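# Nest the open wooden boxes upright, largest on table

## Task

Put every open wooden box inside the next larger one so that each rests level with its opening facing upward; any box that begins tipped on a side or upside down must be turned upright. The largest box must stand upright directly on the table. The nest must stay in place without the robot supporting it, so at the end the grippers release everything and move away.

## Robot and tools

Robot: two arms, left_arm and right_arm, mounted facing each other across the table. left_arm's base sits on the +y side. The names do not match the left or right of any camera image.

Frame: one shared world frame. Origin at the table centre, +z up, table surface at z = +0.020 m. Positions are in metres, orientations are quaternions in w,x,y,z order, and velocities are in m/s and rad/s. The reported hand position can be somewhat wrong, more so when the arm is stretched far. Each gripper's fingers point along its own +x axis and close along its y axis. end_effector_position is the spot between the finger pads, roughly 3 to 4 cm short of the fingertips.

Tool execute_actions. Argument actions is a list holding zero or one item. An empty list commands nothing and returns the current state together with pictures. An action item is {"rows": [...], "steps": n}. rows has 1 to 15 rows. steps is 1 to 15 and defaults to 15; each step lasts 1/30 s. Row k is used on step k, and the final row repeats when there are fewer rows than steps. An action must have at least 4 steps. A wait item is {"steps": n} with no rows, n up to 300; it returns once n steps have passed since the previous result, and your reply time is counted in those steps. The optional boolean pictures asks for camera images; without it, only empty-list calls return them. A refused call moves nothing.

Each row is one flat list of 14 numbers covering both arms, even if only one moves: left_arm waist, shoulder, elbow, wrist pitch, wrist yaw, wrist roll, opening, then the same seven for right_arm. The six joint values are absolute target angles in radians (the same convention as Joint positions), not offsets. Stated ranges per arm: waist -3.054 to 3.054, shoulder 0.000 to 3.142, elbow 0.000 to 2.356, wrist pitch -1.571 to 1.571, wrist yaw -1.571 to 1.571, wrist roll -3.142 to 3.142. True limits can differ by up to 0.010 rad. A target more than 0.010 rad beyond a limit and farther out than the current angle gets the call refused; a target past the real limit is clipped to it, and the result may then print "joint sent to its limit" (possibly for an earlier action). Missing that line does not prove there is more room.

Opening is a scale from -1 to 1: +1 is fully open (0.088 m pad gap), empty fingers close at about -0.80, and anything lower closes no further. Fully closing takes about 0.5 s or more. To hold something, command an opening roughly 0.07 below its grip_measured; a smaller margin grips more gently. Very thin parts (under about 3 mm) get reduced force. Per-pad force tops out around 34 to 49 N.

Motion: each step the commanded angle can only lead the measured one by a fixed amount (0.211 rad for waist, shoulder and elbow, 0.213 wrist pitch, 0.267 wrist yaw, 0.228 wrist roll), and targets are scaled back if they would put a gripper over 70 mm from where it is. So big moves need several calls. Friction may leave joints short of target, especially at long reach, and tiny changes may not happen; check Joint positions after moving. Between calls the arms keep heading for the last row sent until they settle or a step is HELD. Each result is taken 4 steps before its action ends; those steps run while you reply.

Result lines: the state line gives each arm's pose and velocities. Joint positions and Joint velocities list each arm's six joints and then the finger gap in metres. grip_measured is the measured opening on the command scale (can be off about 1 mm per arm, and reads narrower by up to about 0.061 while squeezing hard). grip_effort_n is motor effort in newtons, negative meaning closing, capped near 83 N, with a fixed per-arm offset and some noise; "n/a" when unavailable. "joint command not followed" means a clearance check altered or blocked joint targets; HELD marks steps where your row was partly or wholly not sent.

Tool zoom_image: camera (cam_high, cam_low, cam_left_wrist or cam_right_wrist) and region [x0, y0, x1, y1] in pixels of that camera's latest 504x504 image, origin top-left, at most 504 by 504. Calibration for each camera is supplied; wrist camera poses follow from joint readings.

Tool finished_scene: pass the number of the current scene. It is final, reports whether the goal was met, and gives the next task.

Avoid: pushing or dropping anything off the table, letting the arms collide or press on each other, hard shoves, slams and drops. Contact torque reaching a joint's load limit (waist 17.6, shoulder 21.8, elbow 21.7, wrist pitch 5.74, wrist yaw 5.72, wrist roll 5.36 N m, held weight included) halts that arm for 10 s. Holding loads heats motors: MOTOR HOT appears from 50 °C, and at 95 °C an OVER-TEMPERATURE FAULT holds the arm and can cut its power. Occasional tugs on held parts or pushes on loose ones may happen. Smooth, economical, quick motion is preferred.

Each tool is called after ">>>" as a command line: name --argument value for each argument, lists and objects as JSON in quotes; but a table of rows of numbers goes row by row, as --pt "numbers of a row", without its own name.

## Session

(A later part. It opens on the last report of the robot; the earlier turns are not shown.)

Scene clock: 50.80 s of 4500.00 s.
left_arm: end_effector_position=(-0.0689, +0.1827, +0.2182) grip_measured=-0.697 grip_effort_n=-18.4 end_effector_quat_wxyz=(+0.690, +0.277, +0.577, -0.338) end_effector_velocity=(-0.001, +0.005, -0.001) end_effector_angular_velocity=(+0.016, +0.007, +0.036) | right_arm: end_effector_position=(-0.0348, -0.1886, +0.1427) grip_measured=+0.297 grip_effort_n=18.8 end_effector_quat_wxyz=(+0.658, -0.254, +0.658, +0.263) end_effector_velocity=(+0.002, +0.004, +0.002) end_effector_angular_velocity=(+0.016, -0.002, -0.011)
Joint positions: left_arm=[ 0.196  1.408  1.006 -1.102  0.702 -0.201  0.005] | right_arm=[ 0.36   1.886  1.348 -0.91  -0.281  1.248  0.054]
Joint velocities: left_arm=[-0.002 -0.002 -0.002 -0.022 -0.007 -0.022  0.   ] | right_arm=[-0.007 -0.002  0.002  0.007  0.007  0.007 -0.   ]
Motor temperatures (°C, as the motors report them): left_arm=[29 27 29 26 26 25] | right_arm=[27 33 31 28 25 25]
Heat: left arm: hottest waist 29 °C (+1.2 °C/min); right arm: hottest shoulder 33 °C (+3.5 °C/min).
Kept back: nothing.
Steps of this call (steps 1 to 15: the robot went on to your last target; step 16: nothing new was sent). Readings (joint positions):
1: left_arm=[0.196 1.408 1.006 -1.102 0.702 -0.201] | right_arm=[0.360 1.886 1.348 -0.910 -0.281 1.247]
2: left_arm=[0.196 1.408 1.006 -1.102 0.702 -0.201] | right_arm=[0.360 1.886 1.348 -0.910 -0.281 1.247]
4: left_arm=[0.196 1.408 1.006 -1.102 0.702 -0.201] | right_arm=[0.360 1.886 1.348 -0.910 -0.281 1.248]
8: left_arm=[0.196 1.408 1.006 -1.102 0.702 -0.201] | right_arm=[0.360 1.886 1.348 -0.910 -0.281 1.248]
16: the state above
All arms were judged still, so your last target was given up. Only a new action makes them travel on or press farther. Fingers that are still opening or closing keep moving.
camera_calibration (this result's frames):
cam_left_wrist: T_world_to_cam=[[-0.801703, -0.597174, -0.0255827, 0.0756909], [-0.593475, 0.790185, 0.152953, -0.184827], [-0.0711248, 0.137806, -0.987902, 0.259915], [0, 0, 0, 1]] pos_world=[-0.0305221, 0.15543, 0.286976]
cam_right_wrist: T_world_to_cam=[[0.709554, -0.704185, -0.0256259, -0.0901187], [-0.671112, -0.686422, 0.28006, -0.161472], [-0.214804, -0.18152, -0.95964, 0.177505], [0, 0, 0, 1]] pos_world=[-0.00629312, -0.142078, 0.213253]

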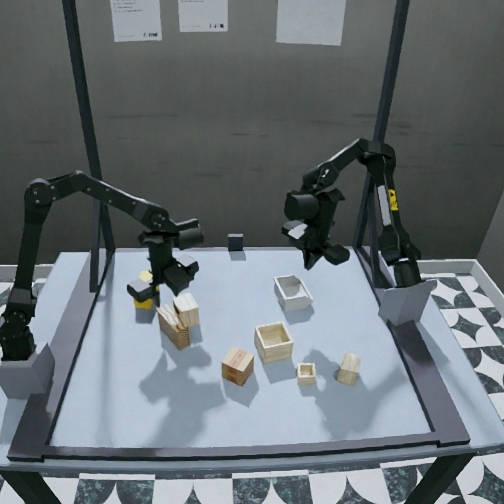

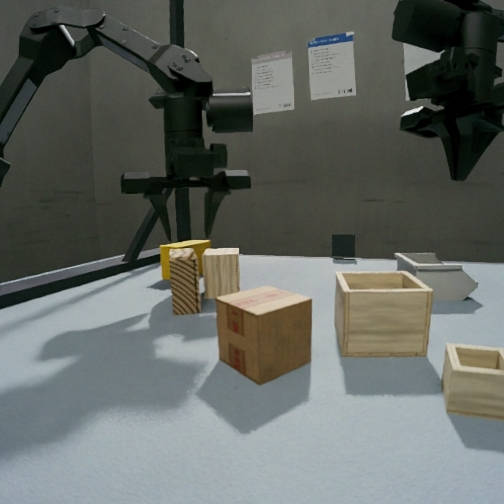

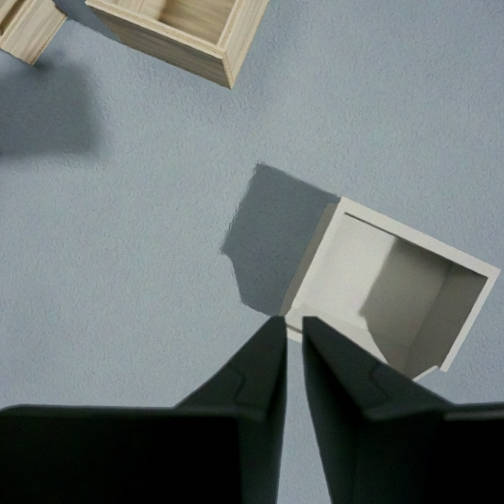

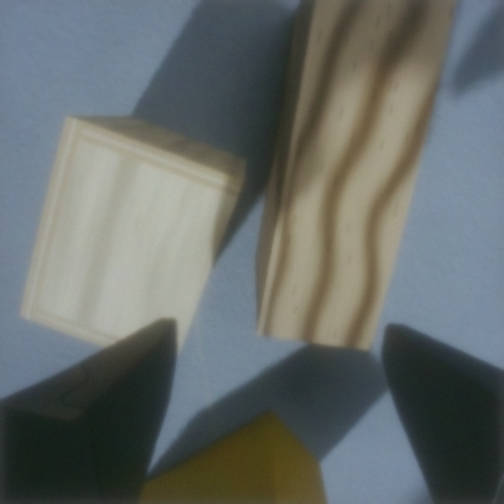

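>>> execute_actions --actions '[{"rows":[[0.2,1.4,1.0,-1.1,0.7,-0.2,-0.7,0.29,1.95,1.40,-0.91,-0.285,1.18,0.6]]}]' --pictures true

Scene clock: 51.33 s of 4500.00 s.
left_arm: end_effector_position=(-0.0689, +0.1826, +0.2182) grip_measured=-0.697 grip_effort_n=-18.4 end_effector_quat_wxyz=(+0.690, +0.277, +0.577, -0.339) end_effector_velocity=(-0.001, +0.005, -0.001) end_effector_angular_velocity=(+0.017, +0.005, +0.021) | right_arm: end_effector_position=(-0.0149, -0.1682, +0.1420) grip_measured=+0.580 grip_effort_n=19.3 end_effector_quat_wxyz=(+0.660, -0.249, +0.658, +0.264) end_effector_velocity=(-0.003, +0.009, +0.006) end_effector_angular_velocity=(+0.023, -0.001, +0.070)
Joint positions: left_arm=[ 0.196  1.408  1.006 -1.102  0.702 -0.201  0.005] | right_arm=[ 0.292  1.935  1.386 -0.91  -0.285  1.186  0.067]
Joint velocities: left_arm=[-0.002 -0.002 -0.002 -0.022 -0.007 -0.007 -0.   ] | right_arm=[-0.002  0.007  0.037 -0.007  0.007 -0.066  0.006]
Motor temperatures (°C, as the motors report them): left_arm=[29 27 29 26 26 25] | right_arm=[28 33 31 28 25 25]
Heat: left arm: hottest waist 29 °C (+1.2 °C/min); right arm: hottest shoulder 33 °C (+3.5 °C/min).
Steps of this call (steps 1 to 5: nothing new was sent; steps 6 to 16: the first 11 steps of this action). Readings (joint positions):
6: left_arm=[0.196 1.408 1.006 -1.102 0.702 -0.201] | right_arm=[0.358 1.890 1.350 -0.911 -0.283 1.242]
7: left_arm=[0.196 1.408 1.006 -1.102 0.702 -0.201] | right_arm=[0.350 1.898 1.358 -0.913 -0.285 1.228]
9: left_arm=[0.196 1.408 1.006 -1.102 0.702 -0.201] | right_arm=[0.325 1.916 1.373 -0.910 -0.285 1.208]
13: left_arm=[0.196 1.408 1.006 -1.102 0.702 -0.201] | right_arm=[0.293 1.932 1.382 -0.910 -0.285 1.191]
16: the state above
camera_calibration (this result's frames):
cam_left_wrist: T_world_to_cam=[[-0.801849, -0.596979, -0.0255773, 0.0756324], [-0.593303, 0.790369, 0.152669, -0.184722], [-0.0709247, 0.137593, -0.987946, 0.26], [0, 0, 0, 1]] pos_world=[-0.0305098, 0.155375, 0.287002]
cam_right_wrist: T_world_to_cam=[[0.705485, -0.70796, -0.0329094, -0.089645], [-0.67501, -0.685351, 0.27323, -0.132869], [-0.215991, -0.170546, -0.961386, 0.186922], [0, 0, 0, 1]] pos_world=[0.0139287, -0.122648, 0.213058]

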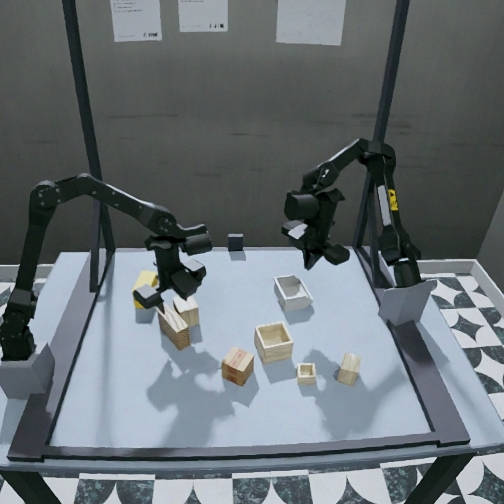

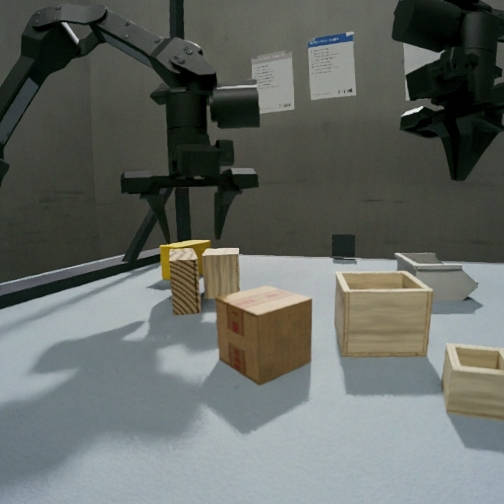

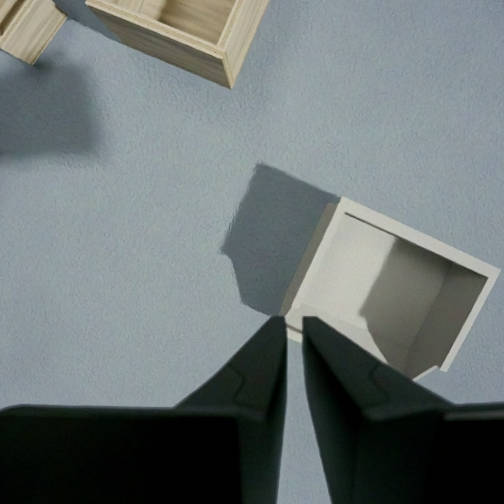

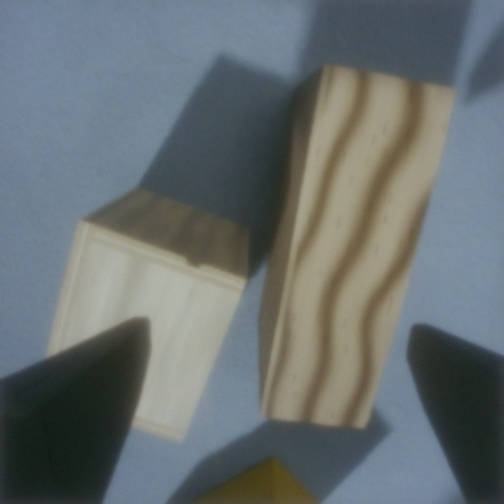

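>>> execute_actions --actions '[{"rows":[[0.2,1.4,1.0,-1.1,0.7,-0.2,-0.7,0.24,1.92,1.37,-0.91,-0.285,1.13,0.05]]}]' --pictures true

Scene clock: 51.87 s of 4500.00 s.
left_arm: end_effector_position=(-0.0689, +0.1826, +0.2182) grip_measured=-0.697 grip_effort_n=-18.4 end_effector_quat_wxyz=(+0.690, +0.277, +0.577, -0.339) end_effector_velocity=(-0.002, +0.001, -0.001) end_effector_angular_velocity=(+0.002, +0.011, +0.009) | right_arm: end_effector_position=(+0.0013, -0.1604, +0.1483) grip_measured=+0.085 grip_effort_n=-16.0 end_effector_quat_wxyz=(+0.662, -0.244, +0.655, +0.272) end_effector_velocity=(-0.002, -0.005, +0.004) end_effector_angular_velocity=(-0.001, +0.007, +0.025)
Joint positions: left_arm=[ 0.196  1.408  1.006 -1.102  0.702 -0.201  0.005] | right_arm=[ 0.242  1.931  1.385 -0.91  -0.285  1.135  0.043]
Joint velocities: left_arm=[-0.002 -0.002 -0.002 -0.007  0.007 -0.007 -0.   ] | right_arm=[ 0.002 -0.022 -0.012 -0.007 -0.007 -0.022 -0.012]
Motor temperatures (°C, as the motors report them): left_arm=[29 27 29 26 26 25] | right_arm=[28 33 31 28 25 25]
Heat: left arm: hottest waist 29 °C (+1.2 °C/min); right arm: hottest shoulder 33 °C (+3.5 °C/min).
Steps of this call (steps 1 to 4: the last 4 steps of your previous action; step 5: the robot went on to your last target; steps 6 to 16: the first 11 steps of this action). Readings (joint positions):
6: left_arm=[0.196 1.408 1.006 -1.102 0.702 -0.201] | right_arm=[0.291 1.935 1.389 -0.910 -0.285 1.177]
7: left_arm=[0.196 1.408 1.006 -1.102 0.702 -0.201] | right_arm=[0.285 1.935 1.389 -0.910 -0.285 1.165]
9: left_arm=[0.196 1.408 1.006 -1.102 0.702 -0.201] | right_arm=[0.266 1.935 1.389 -0.910 -0.285 1.152]
13: left_arm=[0.196 1.408 1.006 -1.102 0.702 -0.201] | right_arm=[0.243 1.933 1.387 -0.910 -0.285 1.139]
16: the state above
camera_calibration (this result's frames):
cam_left_wrist: T_world_to_cam=[[-0.801849, -0.596979, -0.0255773, 0.0756324], [-0.593303, 0.790369, 0.152669, -0.184722], [-0.0709247, 0.137593, -0.987946, 0.26], [0, 0, 0, 1]] pos_world=[-0.0305098, 0.155375, 0.287002]
cam_right_wrist: T_world_to_cam=[[0.708477, -0.704263, -0.0455445, -0.0928695], [-0.672077, -0.692975, 0.260955, -0.117726], [-0.215342, -0.154271, -0.964276, 0.200856], [0, 0, 0, 1]] pos_world=[0.0299276, -0.115999, 0.220172]

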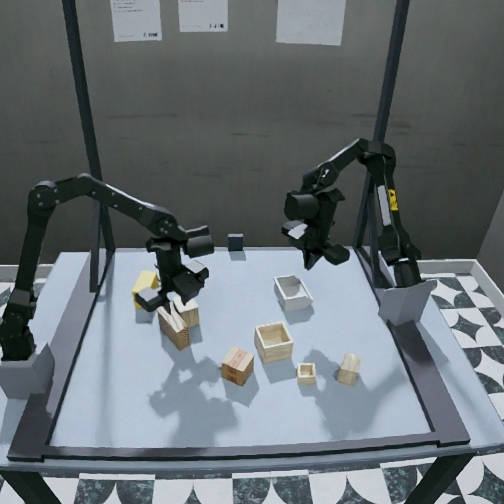

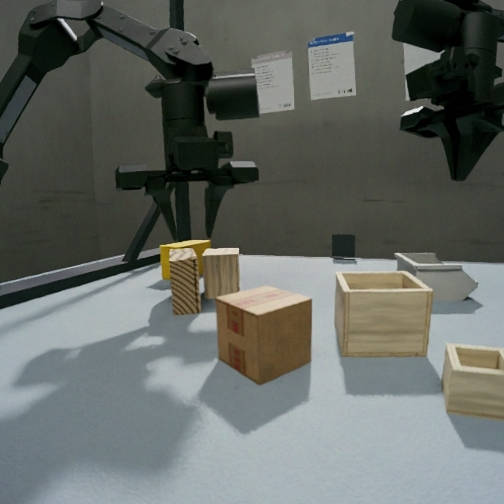

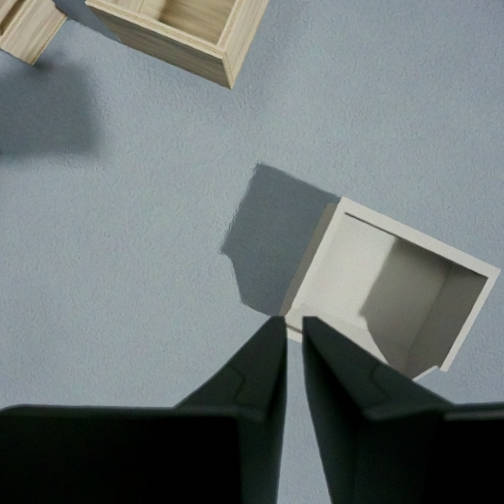

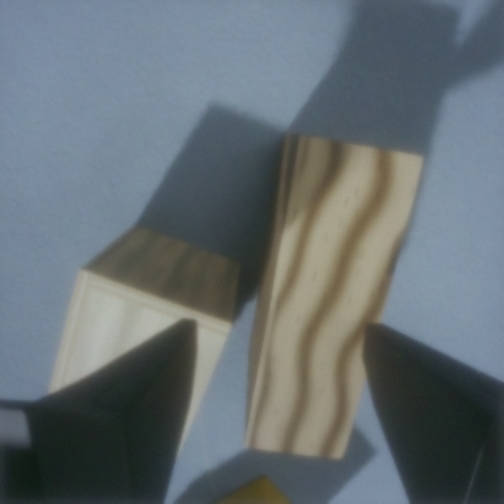

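>>> execute_actions --actions '[{"rows":[[0.2,1.4,1.0,-1.1,0.7,-0.2,-0.7,0.23,1.87,1.32,-0.91,-0.285,1.13,-0.05]]}]' --pictures true

Scene clock: 52.37 s of 4500.00 s.
left_arm: end_effector_position=(-0.0689, +0.1826, +0.2182) grip_measured=-0.697 grip_effort_n=-18.4 end_effector_quat_wxyz=(+0.690, +0.277, +0.577, -0.339) end_effector_velocity=(-0.000, -0.001, +0.002) end_effector_angular_velocity=(-0.005, -0.014, -0.019) | right_arm: end_effector_position=(+0.0063, -0.1709, +0.1548) grip_measured=-0.040 grip_effort_n=-16.5 end_effector_quat_wxyz=(+0.663, -0.241, +0.655, +0.271) end_effector_velocity=(+0.005, -0.008, -0.002) end_effector_angular_velocity=(-0.017, -0.013, -0.002)
Joint positions: left_arm=[ 0.196  1.408  1.006 -1.102  0.702 -0.201  0.005] | right_arm=[ 0.232  1.881  1.337 -0.911 -0.285  1.133  0.037]
Joint velocities: left_arm=[-0.002 -0.007  0.002  0.007 -0.007  0.007  0.   ] | right_arm=[-0.002 -0.012 -0.027 -0.007  0.007 -0.007 -0.002]
Motor temperatures (°C, as the motors report them): left_arm=[29 27 29 26 26 25] | right_arm=[28 33 31 28 25 25]
Heat: left arm: hottest waist 29 °C (+1.1 °C/min); right arm: hottest shoulder 33 °C (+3.4 °C/min).
Steps of this call (steps 1 to 4: the last 4 steps of your previous action; steps 5 to 15: the first 11 steps of this action). Readings (joint positions):
5: left_arm=[0.196 1.408 1.006 -1.102 0.702 -0.201] | right_arm=[0.242 1.926 1.381 -0.907 -0.285 1.133]
6: left_arm=[0.196 1.408 1.006 -1.102 0.702 -0.201] | right_arm=[0.240 1.918 1.370 -0.906 -0.285 1.133]
8: left_arm=[0.196 1.408 1.006 -1.102 0.702 -0.201] | right_arm=[0.237 1.900 1.351 -0.911 -0.285 1.133]
12: left_arm=[0.196 1.408 1.006 -1.102 0.702 -0.201] | right_arm=[0.232 1.884 1.340 -0.911 -0.285 1.133]
15: the state above
camera_calibration (this result's frames):
cam_left_wrist: T_world_to_cam=[[-0.801849, -0.596979, -0.0255773, 0.0756324], [-0.593303, 0.790369, 0.152669, -0.184722], [-0.0709247, 0.137593, -0.987946, 0.26], [0, 0, 0, 1]] pos_world=[-0.0305098, 0.155375, 0.287002]
cam_right_wrist: T_world_to_cam=[[0.703801, -0.708759, -0.0482169, -0.103807], [-0.676576, -0.689442, 0.258677, -0.122321], [-0.216583, -0.149435, -0.96476, 0.207475], [0, 0, 0, 1]] pos_world=[0.0352357, -0.126904, 0.2268]

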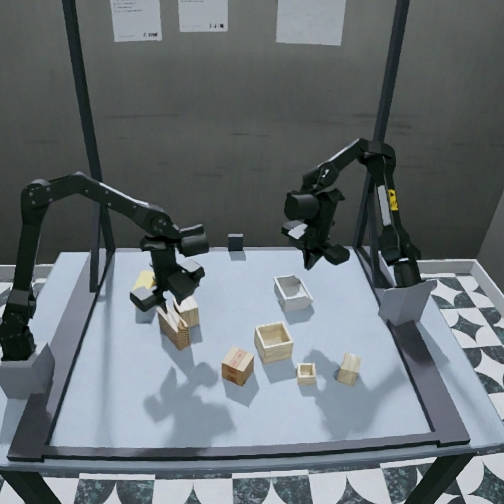

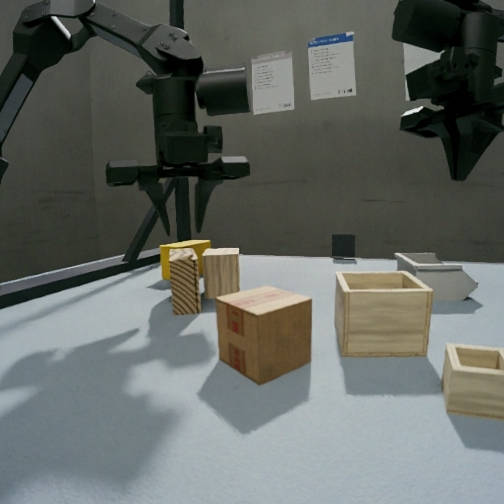

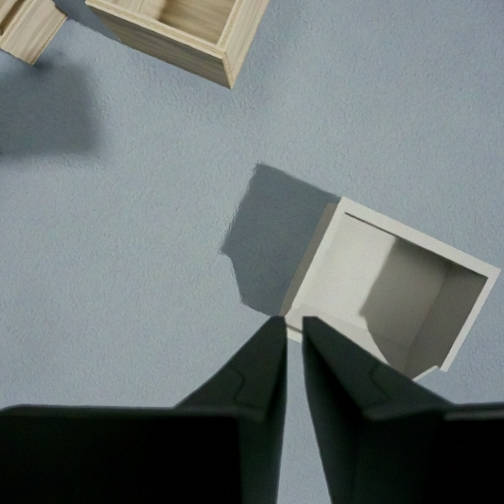

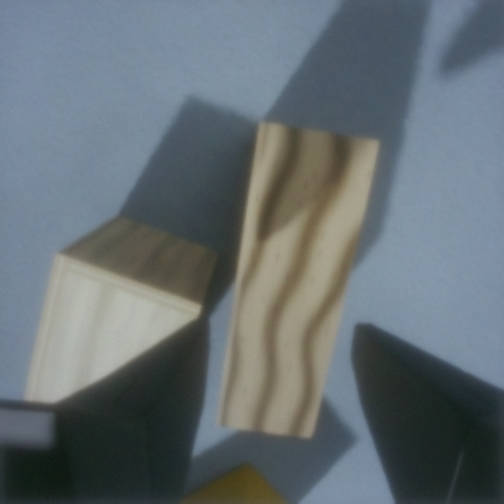

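>>> execute_actions --actions '[{"rows":[[0.2,1.4,1.0,-1.1,0.7,-0.2,-0.7,0.23,1.99,1.30,-0.81,-0.285,1.13,-0.05]]}]' --pictures true

Scene clock: 52.87 s of 4500.00 s.
left_arm: end_effector_position=(-0.0689, +0.1826, +0.2182) grip_measured=-0.697 grip_effort_n=-18.4 end_effector_quat_wxyz=(+0.690, +0.277, +0.577, -0.339) end_effector_velocity=(+0.001, +0.002, -0.001) end_effector_angular_velocity=(+0.010, -0.003, +0.004) | right_arm: end_effector_position=(+0.0149, -0.1598, +0.1272) grip_measured=-0.047 grip_effort_n=-15.1 end_effector_quat_wxyz=(+0.664, -0.239, +0.656, +0.268) end_effector_velocity=(+0.004, +0.003, +0.002) end_effector_angular_velocity=(+0.010, +0.009, -0.007)
Joint positions: left_arm=[ 0.196  1.408  1.006 -1.102  0.702 -0.201  0.005] | right_arm=[ 0.224  1.957  1.319 -0.82  -0.286  1.131  0.037]
Joint velocities: left_arm=[ 0.002  0.002 -0.002 -0.007 -0.007  0.007 -0.   ] | right_arm=[-0.017 -0.002 -0.002  0.007 -0.007 -0.007 -0.   ]
Motor temperatures (°C, as the motors report them): left_arm=[29 27 29 26 26 25] | right_arm=[28 33 31 28 25 25]
Heat: left arm: hottest waist 29 °C (+1.1 °C/min); right arm: hottest shoulder 33 °C (+3.4 °C/min).
Steps of this call (steps 1 to 4: the last 4 steps of your previous action; steps 5 to 15: the first 11 steps of this action). Readings (joint positions):
5: left_arm=[0.196 1.408 1.006 -1.102 0.702 -0.201] | right_arm=[0.232 1.886 1.332 -0.905 -0.285 1.133]
6: left_arm=[0.196 1.408 1.006 -1.102 0.702 -0.201] | right_arm=[0.232 1.895 1.330 -0.880 -0.285 1.132]
8: left_arm=[0.196 1.408 1.006 -1.102 0.702 -0.201] | right_arm=[0.232 1.926 1.329 -0.844 -0.285 1.132]
12: left_arm=[0.196 1.408 1.006 -1.102 0.702 -0.201] | right_arm=[0.226 1.954 1.319 -0.822 -0.286 1.132]
15: the state above
camera_calibration (this result's frames):
cam_left_wrist: T_world_to_cam=[[-0.801849, -0.596979, -0.0255773, 0.0756324], [-0.593303, 0.790369, 0.152669, -0.184722], [-0.0709247, 0.137593, -0.987946, 0.26], [0, 0, 0, 1]] pos_world=[-0.0305098, 0.155375, 0.287002]
cam_right_wrist: T_world_to_cam=[[0.698502, -0.714048, -0.0472353, -0.104211], [-0.681845, -0.68413, 0.258949, -0.100779], [-0.217217, -0.148669, -0.964735, 0.184442], [0, 0, 0, 1]] pos_world=[0.0441397, -0.115937, 0.199112]

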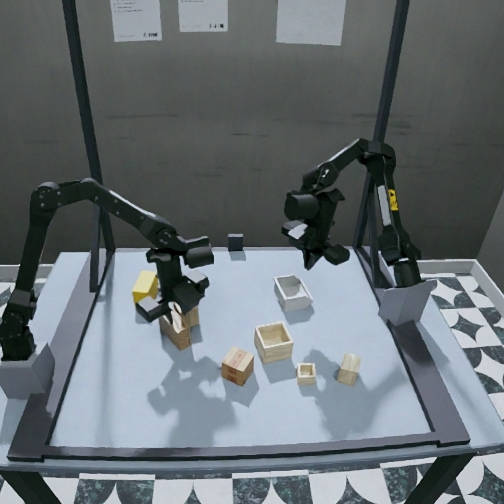

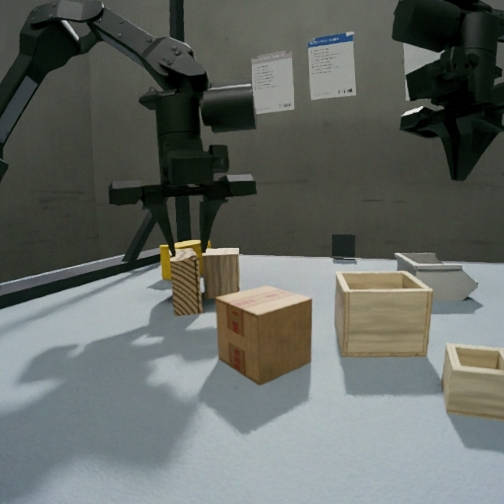

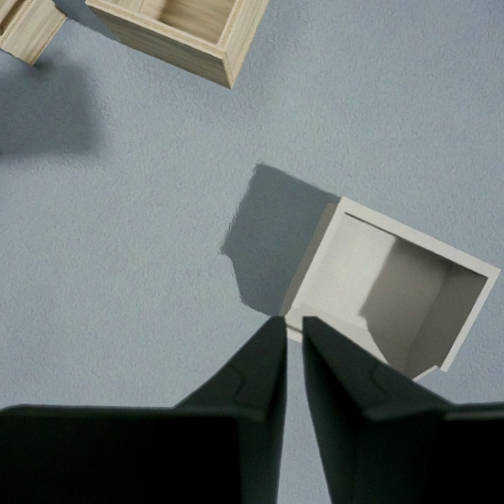

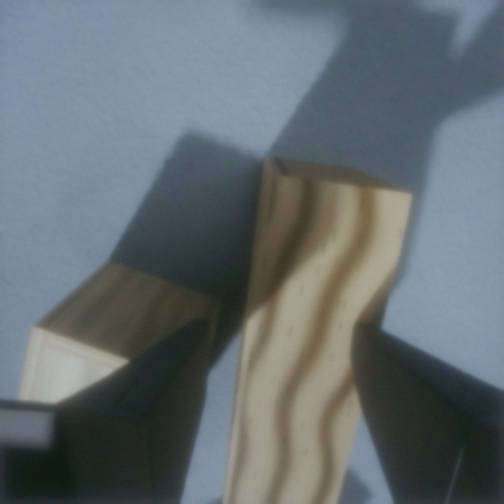

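>>> execute_actions --actions '[{"rows":[[0.2,1.4,1.0,-1.1,0.7,-0.2,-0.7,0.20,1.96,1.25,-0.85,-0.285,1.13,0.0]]}]' --pictures true

Scene clock: 53.37 s of 4500.00 s.
left_arm: end_effector_position=(-0.0689, +0.1826, +0.2182) grip_measured=-0.697 grip_effort_n=-18.4 end_effector_quat_wxyz=(+0.690, +0.277, +0.577, -0.339) end_effector_velocity=(-0.000, +0.003, -0.002) end_effector_angular_velocity=(+0.013, -0.002, +0.000) | right_arm: end_effector_position=(+0.0323, -0.1794, +0.1218) grip_measured=-0.005 grip_effort_n=16.0 end_effector_quat_wxyz=(+0.668, -0.247, +0.665, +0.226) end_effector_velocity=(+0.007, -0.015, -0.006) end_effector_angular_velocity=(-0.052, -0.006, -0.002)
Joint positions: left_arm=[ 0.196  1.408  1.006 -1.102  0.702 -0.201  0.005] | right_arm=[ 0.197  1.948  1.268 -0.861 -0.288  1.131  0.039]
Joint velocities: left_arm=[-0.002 -0.002 -0.007 -0.007 -0.007  0.007 -0.   ] | right_arm=[-0.007 -0.002 -0.037 -0.022 -0.007 -0.022  0.001]
Motor temperatures (°C, as the motors report them): left_arm=[29 27 29 26 26 25] | right_arm=[28 33 31 28 25 25]
Heat: left arm: hottest waist 29 °C (+1.1 °C/min); right arm: hottest shoulder 33 °C (+3.4 °C/min).
Steps of this call (steps 1 to 4: the last 4 steps of your previous action; steps 5 to 15: the first 11 steps of this action). Readings (joint positions):
5: left_arm=[0.196 1.408 1.006 -1.102 0.702 -0.201] | right_arm=[0.224 1.957 1.316 -0.819 -0.286 1.131]
6: left_arm=[0.196 1.408 1.006 -1.102 0.702 -0.201] | right_arm=[0.221 1.954 1.311 -0.821 -0.288 1.131]
8: left_arm=[0.196 1.408 1.006 -1.102 0.702 -0.201] | right_arm=[0.212 1.949 1.297 -0.839 -0.288 1.131]
12: left_arm=[0.196 1.408 1.006 -1.102 0.702 -0.201] | right_arm=[0.200 1.948 1.275 -0.859 -0.288 1.131]
15: the state above
camera_calibration (this result's frames):
cam_left_wrist: T_world_to_cam=[[-0.801849, -0.596979, -0.0255773, 0.0756324], [-0.593303, 0.790369, 0.152669, -0.184722], [-0.0709247, 0.137593, -0.987946, 0.26], [0, 0, 0, 1]] pos_world=[-0.0305098, 0.155375, 0.287002]
cam_right_wrist: T_world_to_cam=[[0.662225, -0.749132, 0.0160634, -0.143414], [-0.719745, -0.629993, 0.291677, -0.0940437], [-0.208385, -0.204717, -0.956382, 0.168788], [0, 0, 0, 1]] pos_world=[0.0624579, -0.13213, 0.191159]

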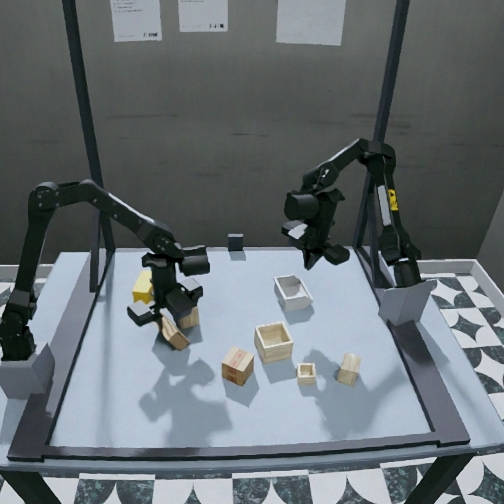

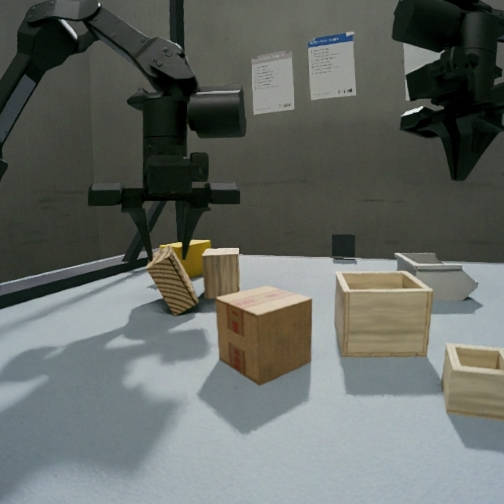

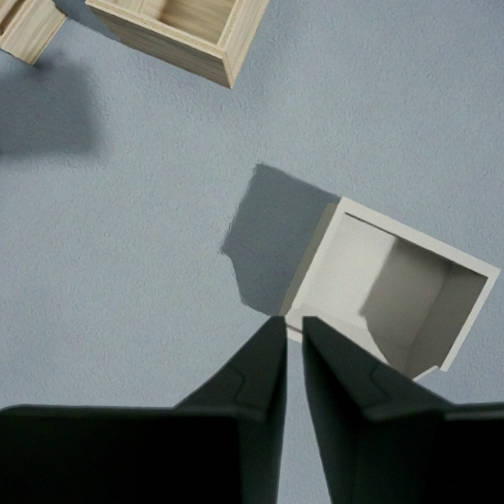

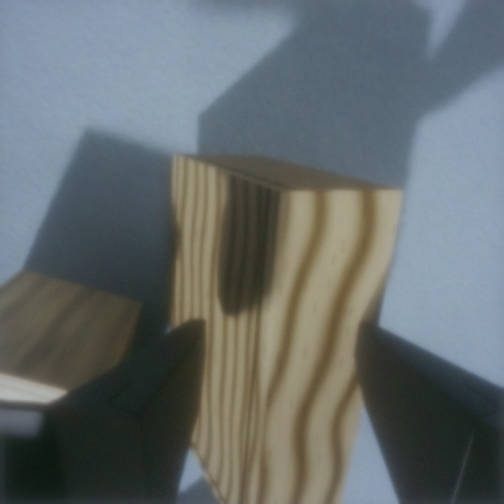

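The block is tipping away; continue the drag to topple it.

>>> execute_actions --actions '[{"rows":[[0.2,1.4,1.0,-1.1,0.7,-0.2,-0.7,0.14,1.90,1.15,-0.85,-0.285,1.13,0.0]]}]' --pictures true

Scene clock: 53.87 s of 4500.00 s.
left_arm: end_effector_position=(-0.0689, +0.1827, +0.2181) grip_measured=-0.697 grip_effort_n=-18.8 end_effector_quat_wxyz=(+0.690, +0.277, +0.577, -0.338) end_effector_velocity=(-0.002, +0.001, -0.001) end_effector_angular_velocity=(+0.002, +0.011, +0.009) | right_arm: end_effector_position=(+0.0583, -0.2007, +0.1168) grip_measured=-0.003 grip_effort_n=19.3 end_effector_quat_wxyz=(+0.674, -0.238, +0.673, +0.189) end_effector_velocity=(-0.001, -0.001, +0.017) end_effector_angular_velocity=(+0.048, -0.012, +0.020)
Joint positions: left_arm=[ 0.196  1.408  1.006 -1.102  0.702 -0.201  0.005] | right_arm=[ 0.143  1.914  1.166 -0.85  -0.287  1.131  0.039]
Joint velocities: left_arm=[-0.002 -0.002 -0.002 -0.007  0.007 -0.007 -0.   ] | right_arm=[-0.002 -0.071 -0.017 -0.007  0.022 -0.007 -0.   ]
Motor temperatures (°C, as the motors report them): left_arm=[29 27 29 26 26 25] | right_arm=[28 33 31 28 25 25]
Heat: left arm: hottest waist 29 °C (+1.1 °C/min); right arm: hottest shoulder 33 °C (+3.3 °C/min).
Steps of this call (steps 1 to 4: the last 4 steps of your previous action; steps 5 to 15: the first 11 steps of this action). Readings (joint positions):
5: left_arm=[0.196 1.408 1.006 -1.102 0.702 -0.201] | right_arm=[0.195 1.943 1.258 -0.858 -0.288 1.131]
6: left_arm=[0.196 1.408 1.006 -1.102 0.702 -0.201] | right_arm=[0.188 1.933 1.239 -0.848 -0.288 1.131]
8: left_arm=[0.196 1.408 1.006 -1.102 0.702 -0.201] | right_arm=[0.167 1.922 1.204 -0.849 -0.288 1.131]
12: left_arm=[0.196 1.408 1.006 -1.102 0.702 -0.201] | right_arm=[0.145 1.920 1.171 -0.850 -0.287 1.131]
15: the state above
camera_calibration (this result's frames):
cam_left_wrist: T_world_to_cam=[[-0.801703, -0.597174, -0.0255827, 0.0757522], [-0.593475, 0.790185, 0.152953, -0.184813], [-0.0711248, 0.137806, -0.987902, 0.259842], [0, 0, 0, 1]] pos_world=[-0.0304701, 0.155466, 0.286904]
cam_right_wrist: T_world_to_cam=[[0.609475, -0.791084, 0.0522114, -0.186126], [-0.764083, -0.568553, 0.304834, -0.0739072], [-0.211465, -0.225682, -0.950973, 0.16038], [0, 0, 0, 1]] pos_world=[0.0908829, -0.153067, 0.184765]

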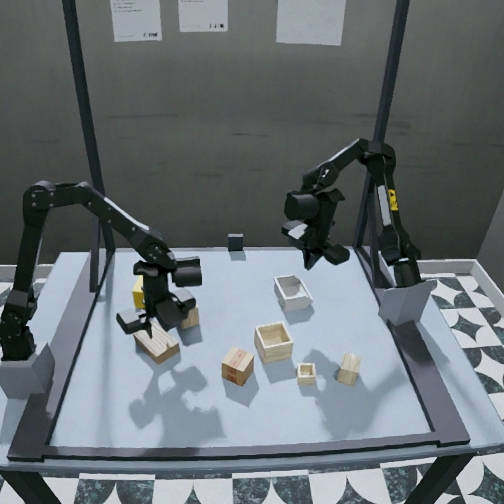

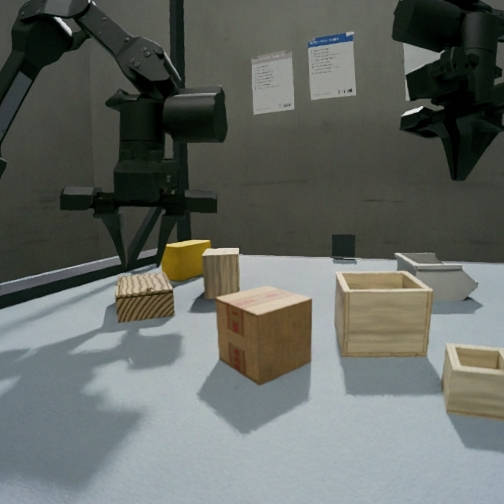

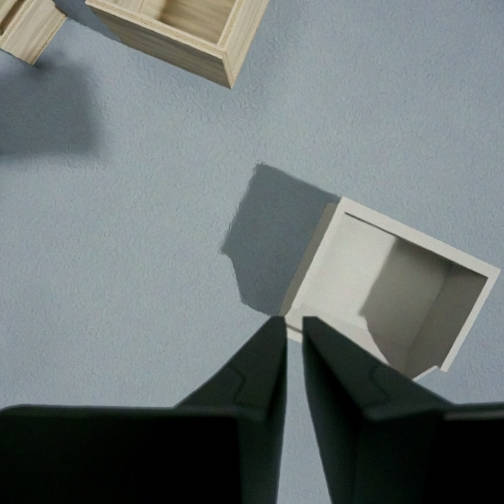

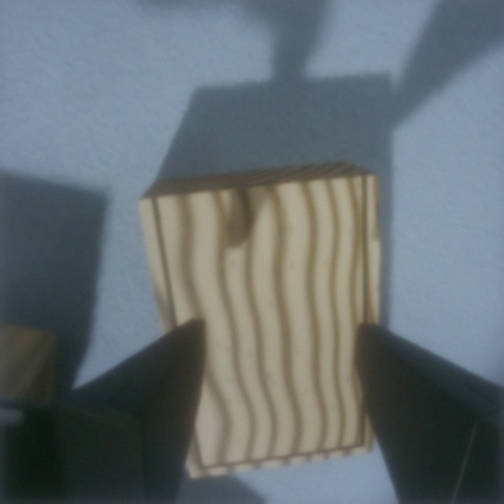

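>>> execute_actions --actions '[{"rows":[[0.2,1.4,1.0,-1.1,0.7,-0.2,-0.7,0.14,1.75,1.15,-0.85,-0.285,1.13,-0.7],[0.2,1.4,1.0,-1.1,0.7,-0.2,-0.7,0.14,1.75,1.15,-0.85,-0.285,1.13,-0.7],[0.2,1.4,1.0,-1.1,0.7,-0.2,-0.7,0.14,1.75,1.15,-0.85,-0.285,1.13,-0.7],[0.2,1.4,1.0,-1.1,0.7,-0.2,-0.7,0.14,1.75,1.15,-0.85,-0.285,1.13,-0.7],[0.2,1.4,1.0,-1.1,0.7,-0.2,-0.7,0.14,1.75,1.15,-0.85,-0.285,1.13,-0.7],[0.2,1.4,1.0,-1.1,0.7,-0.2,-0.7,0.55,1.72,1.2,-1.0,-0.25,1.3,-0.7]]}]'

>>> execute_actions --actions '[{"steps":12}]' --pictures true

Scene clock: 54.43 s of 4500.00 s.
left_arm: end_effector_position=(-0.0689, +0.1827, +0.2181) grip_measured=-0.697 grip_effort_n=-18.4 end_effector_quat_wxyz=(+0.690, +0.277, +0.577, -0.338) end_effector_velocity=(-0.000, +0.003, -0.002) end_effector_angular_velocity=(+0.010, +0.003, +0.029) | right_arm: end_effector_position=(-0.0137, -0.2362, +0.1526) grip_measured=-0.656 grip_effort_n=-16.0 end_effector_quat_wxyz=(+0.669, -0.266, +0.654, +0.231) end_effector_velocity=(-0.360, -0.256, -0.078) end_effector_angular_velocity=(-0.495, -0.127, +1.014)
Joint positions: left_arm=[ 0.196  1.408  1.006 -1.102  0.702 -0.201  0.005] | right_arm=[ 0.361  1.739  1.185 -0.961 -0.263  1.259  0.007]
Joint velocities: left_arm=[-0.002 -0.002 -0.007 -0.007 -0.007 -0.022 -0.   ] | right_arm=[ 1.409 -0.081  0.066 -0.271  0.051  0.3   -0.016]
Motor temperatures (°C, as the motors report them): left_arm=[29 27 29 26 26 25] | right_arm=[28 33 31 28 25 25]
Heat: left arm: hottest waist 29 °C (+1.1 °C/min); right arm: hottest shoulder 33 °C (+3.3 °C/min).
Steps of this call (steps 1 to 4: the last 4 steps of your previous action; steps 5 to 6: the robot went on to your last target; steps 7 to 17: the first 11 steps of this action). Readings (joint positions):
7: left_arm=[0.196 1.408 1.006 -1.102 0.702 -0.201] | right_arm=[0.143 1.899 1.163 -0.849 -0.287 1.131]
8: left_arm=[0.196 1.408 1.006 -1.102 0.702 -0.201] | right_arm=[0.143 1.881 1.157 -0.850 -0.287 1.131]
10: left_arm=[0.196 1.408 1.006 -1.102 0.702 -0.201] | right_arm=[0.142 1.830 1.152 -0.853 -0.287 1.131]
14: left_arm=[0.196 1.408 1.006 -1.102 0.702 -0.201] | right_arm=[0.217 1.756 1.174 -0.920 -0.265 1.211]
17: the state above

Scene clock: 54.83 s of 4500.00 s.
left_arm: end_effector_position=(-0.0689, +0.1827, +0.2181) grip_measured=-0.697 grip_effort_n=-18.4 end_effector_quat_wxyz=(+0.690, +0.277, +0.577, -0.338) end_effector_velocity=(-0.000, +0.003, -0.001) end_effector_angular_velocity=(+0.015, -0.015, +0.007) | right_arm: end_effector_position=(-0.0549, -0.2737, +0.1425) grip_measured=-0.695 grip_effort_n=-16.0 end_effector_quat_wxyz=(+0.651, -0.333, +0.635, +0.250) end_effector_velocity=(-0.009, -0.013, -0.001) end_effector_angular_velocity=(-0.036, +0.008, +0.021)
Joint positions: left_arm=[ 0.196  1.408  1.006 -1.102  0.702 -0.201  0.005] | right_arm=[ 0.541  1.729  1.189 -0.996 -0.254  1.296  0.005]
Joint velocities: left_arm=[-0.007 -0.007 -0.002 -0.007 -0.022 -0.007  0.   ] | right_arm=[ 0.037 -0.002  0.002 -0.022 -0.022  0.007 -0.001]
Motor temperatures (°C, as the motors report them): left_arm=[28 27 29 26 26 25] | right_arm=[28 34 31 28 25 25]
Heat: left arm: hottest elbow 29 °C (+1.1 °C/min); right arm: hottest shoulder 34 °C (+4.4 °C/min).
Kept back: nothing.
Steps of this call (steps 1 to 4: the last 4 steps of your previous action; steps 5 to 12: the robot went on to your last target). Readings (joint positions):
1: left_arm=[0.196 1.408 1.006 -1.102 0.702 -0.201] | right_arm=[0.407 1.736 1.187 -0.970 -0.262 1.268]
2: left_arm=[0.196 1.408 1.006 -1.102 0.702 -0.201] | right_arm=[0.448 1.735 1.188 -0.976 -0.261 1.275]
4: left_arm=[0.196 1.408 1.006 -1.102 0.702 -0.201] | right_arm=[0.504 1.733 1.188 -0.987 -0.261 1.284]
8: left_arm=[0.196 1.408 1.006 -1.102 0.702 -0.201] | right_arm=[0.534 1.730 1.188 -0.994 -0.256 1.294]
12: the state above
camera_calibration (this result's frames):
cam_left_wrist: T_world_to_cam=[[-0.801703, -0.597174, -0.0255827, 0.0757522], [-0.593475, 0.790185, 0.152953, -0.184813], [-0.0711248, 0.137806, -0.987902, 0.259842], [0, 0, 0, 1]] pos_world=[-0.0304701, 0.155466, 0.286904]
cam_right_wrist: T_world_to_cam=[[0.774994, -0.623842, 0.101024, -0.128293], [-0.61979, -0.719054, 0.314359, -0.244364], [-0.123469, -0.30624, -0.943913, 0.12618], [0, 0, 0, 1]] pos_world=[-0.0364487, -0.217103, 0.208882]

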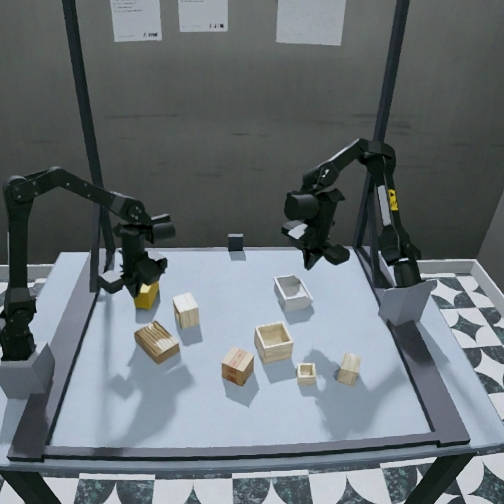

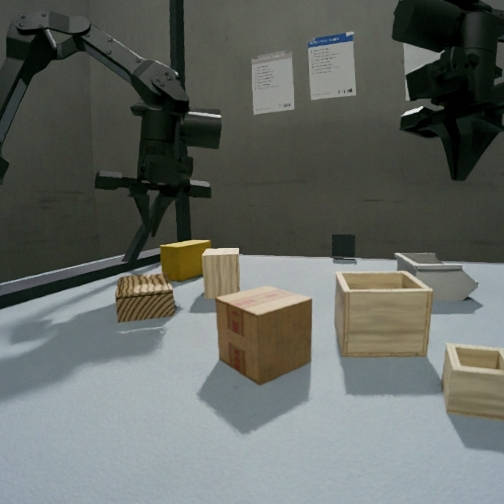

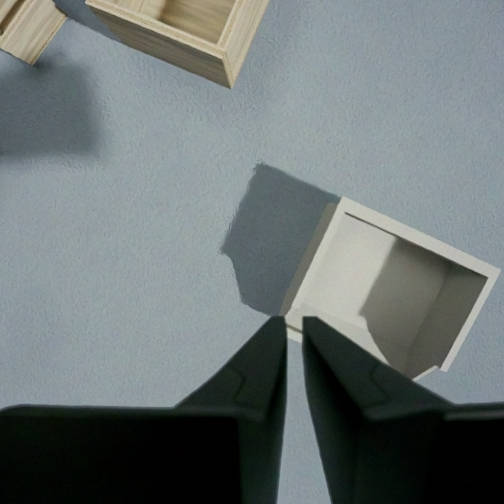

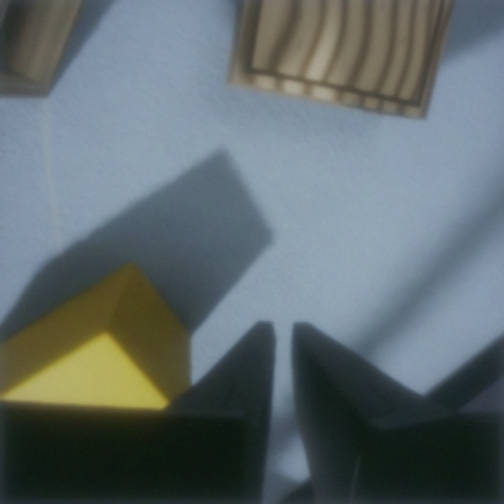

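>>> zoom_image --camera "cam_high" --region '[120,260,240,380]'

>>> zoom_image --camera "cam_low" --region '[100,220,260,340]'

Region (120, 260, 240, 380) of cam_high's 504x504 image, scaled by 4.200, with more detail than that image has.

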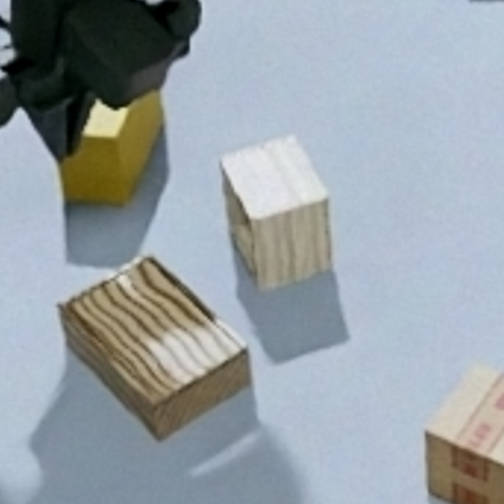

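Region (100, 220, 260, 340) of cam_low's 504x504 image, scaled by 3.150, with more detail than that image has; it fills the top 378 rows of this view, and the rest is white.

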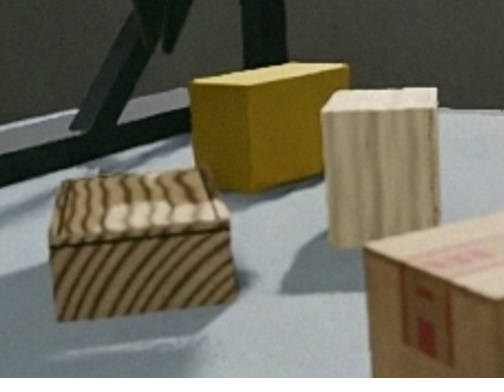

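>>> execute_actions --actions '[{"rows":[[0.2,1.4,1.0,-1.1,0.7,-0.2,-0.7,0.60,1.72,0.95,-0.2,0.14,0.74,-0.7]]}]'

>>> execute_actions --actions '[{"steps":12}]' --pictures true

Scene clock: 55.53 s of 4500.00 s.
left_arm: end_effector_position=(-0.0689, +0.1827, +0.2181) grip_measured=-0.697 grip_effort_n=-18.4 end_effector_quat_wxyz=(+0.690, +0.277, +0.577, -0.338) end_effector_velocity=(-0.003, +0.001, -0.000) end_effector_angular_velocity=(-0.001, +0.009, +0.006) | right_arm: end_effector_position=(-0.0328, -0.2238, +0.1066) grip_measured=-0.697 grip_effort_n=-16.0 end_effector_quat_wxyz=(+0.654, -0.410, +0.400, +0.494) end_effector_velocity=(-0.149, +0.222, +0.037) end_effector_angular_velocity=(+0.985, +0.395, +0.890)
Joint positions: left_arm=[ 0.196  1.408  1.006 -1.102  0.702 -0.201  0.005] | right_arm=[ 0.594  1.719  0.973 -0.519  0.109  0.824  0.005]
Joint velocities: left_arm=[-0.002 -0.007 -0.002 -0.007  0.007 -0.007  0.   ] | right_arm=[ 0.012 -0.002 -0.051  1.326  0.212 -0.637 -0.   ]
Motor temperatures (°C, as the motors report them): left_arm=[28 27 29 26 26 25] | right_arm=[28 34 31 28 25 25]
Heat: left arm: hottest elbow 29 °C (+1.1 °C/min); right arm: hottest shoulder 34 °C (+4.3 °C/min).
Steps of this call (steps 1 to 10: the robot went on to your last target; steps 11 to 21: the first 11 steps of this action). Readings (joint positions):
11: left_arm=[0.196 1.408 1.006 -1.102 0.702 -0.201] | right_arm=[0.549 1.727 1.177 -0.979 -0.229 1.273]
12: left_arm=[0.196 1.408 1.006 -1.102 0.702 -0.201] | right_arm=[0.559 1.718 1.140 -0.914 -0.161 1.220]
14: left_arm=[0.196 1.408 1.006 -1.102 0.702 -0.201] | right_arm=[0.578 1.714 1.069 -0.834 -0.051 1.122]
18: left_arm=[0.196 1.408 1.006 -1.102 0.702 -0.201] | right_arm=[0.591 1.719 0.982 -0.659 0.074 0.927]
21: the state above

Scene clock: 55.93 s of 4500.00 s.
left_arm: end_effector_position=(-0.0689, +0.1827, +0.2181) grip_measured=-0.697 grip_effort_n=-18.4 end_effector_quat_wxyz=(+0.690, +0.277, +0.577, -0.338) end_effector_velocity=(-0.002, +0.003, -0.000) end_effector_angular_velocity=(+0.013, +0.005, +0.032) | right_arm: end_effector_position=(-0.0703, -0.1776, +0.1231) grip_measured=-0.697 grip_effort_n=-15.6 end_effector_quat_wxyz=(+0.636, -0.328, +0.350, +0.604) end_effector_velocity=(-0.010, +0.013, +0.008) end_effector_angular_velocity=(+0.073, +0.029, +0.048)
Joint positions: left_arm=[ 0.196  1.408  1.006 -1.102  0.702 -0.201  0.005] | right_arm=[ 0.596  1.719  0.965 -0.218  0.135  0.745  0.005]
Joint velocities: left_arm=[-0.002 -0.002  0.002 -0.022 -0.007 -0.022 -0.   ] | right_arm=[-0.002 -0.002 -0.007  0.095  0.007 -0.037  0.   ]
Motor temperatures (°C, as the motors report them): left_arm=[28 27 29 26 26 25] | right_arm=[28 34 31 28 25 25]
Heat: left arm: hottest elbow 29 °C (+1.1 °C/min); right arm: hottest shoulder 34 °C (+4.3 °C/min).
Kept back: nothing.
Steps of this call (steps 1 to 4: the last 4 steps of your previous action; steps 5 to 12: the robot went on to your last target). Readings (joint positions):
1: left_arm=[0.196 1.408 1.006 -1.102 0.702 -0.201] | right_arm=[0.594 1.719 0.971 -0.473 0.116 0.805]
2: left_arm=[0.196 1.408 1.006 -1.102 0.702 -0.201] | right_arm=[0.595 1.719 0.970 -0.427 0.121 0.790]
4: left_arm=[0.196 1.408 1.006 -1.102 0.702 -0.201] | right_arm=[0.596 1.719 0.967 -0.340 0.127 0.770]
8: left_arm=[0.196 1.408 1.006 -1.102 0.702 -0.201] | right_arm=[0.596 1.719 0.967 -0.247 0.133 0.751]
12: the state above
camera_calibration (this result's frames):
cam_left_wrist: T_world_to_cam=[[-0.801703, -0.597174, -0.0255827, 0.0757522], [-0.593475, 0.790185, 0.152953, -0.184813], [-0.0711248, 0.137806, -0.987902, 0.259842], [0, 0, 0, 1]] pos_world=[-0.0304701, 0.155466, 0.286904]
cam_right_wrist: T_world_to_cam=[[0.999898, -0.0132062, 0.00536113, 0.0816104], [-0.0111966, -0.960551, -0.277879, -0.105929], [0.00881937, 0.277791, -0.960601, 0.25049], [0, 0, 0, 1]] pos_world=[-0.0849973, -0.170257, 0.210748]

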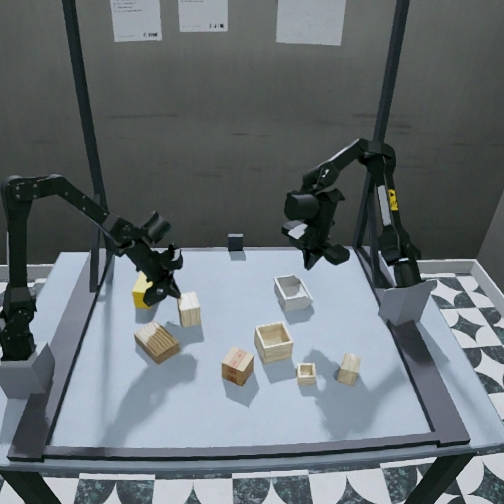

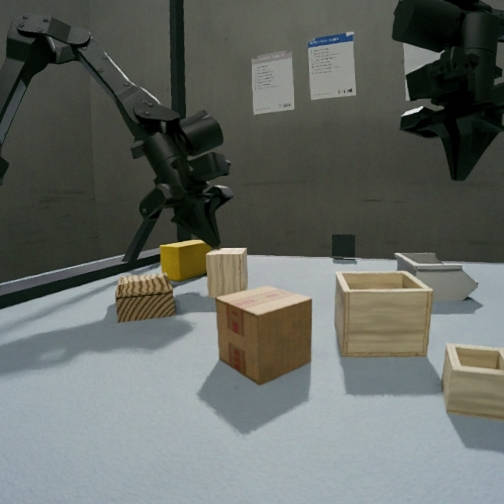

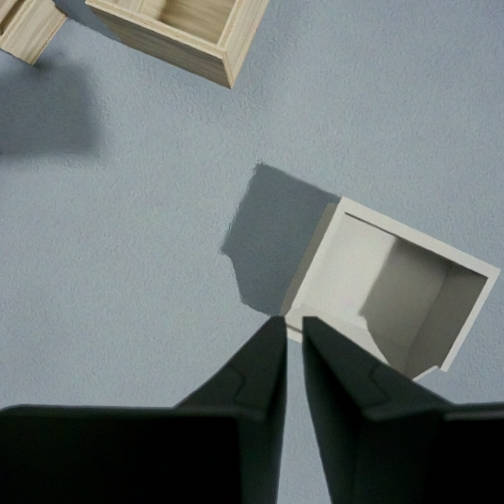

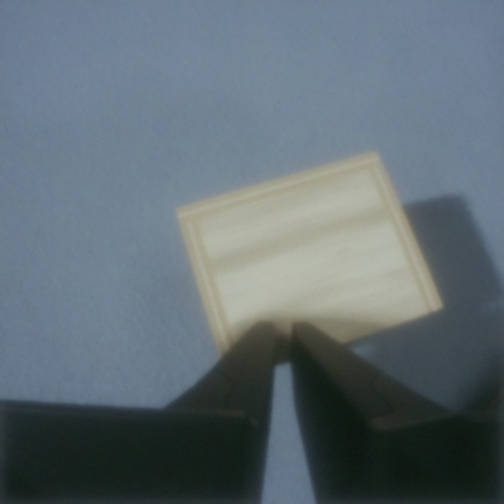

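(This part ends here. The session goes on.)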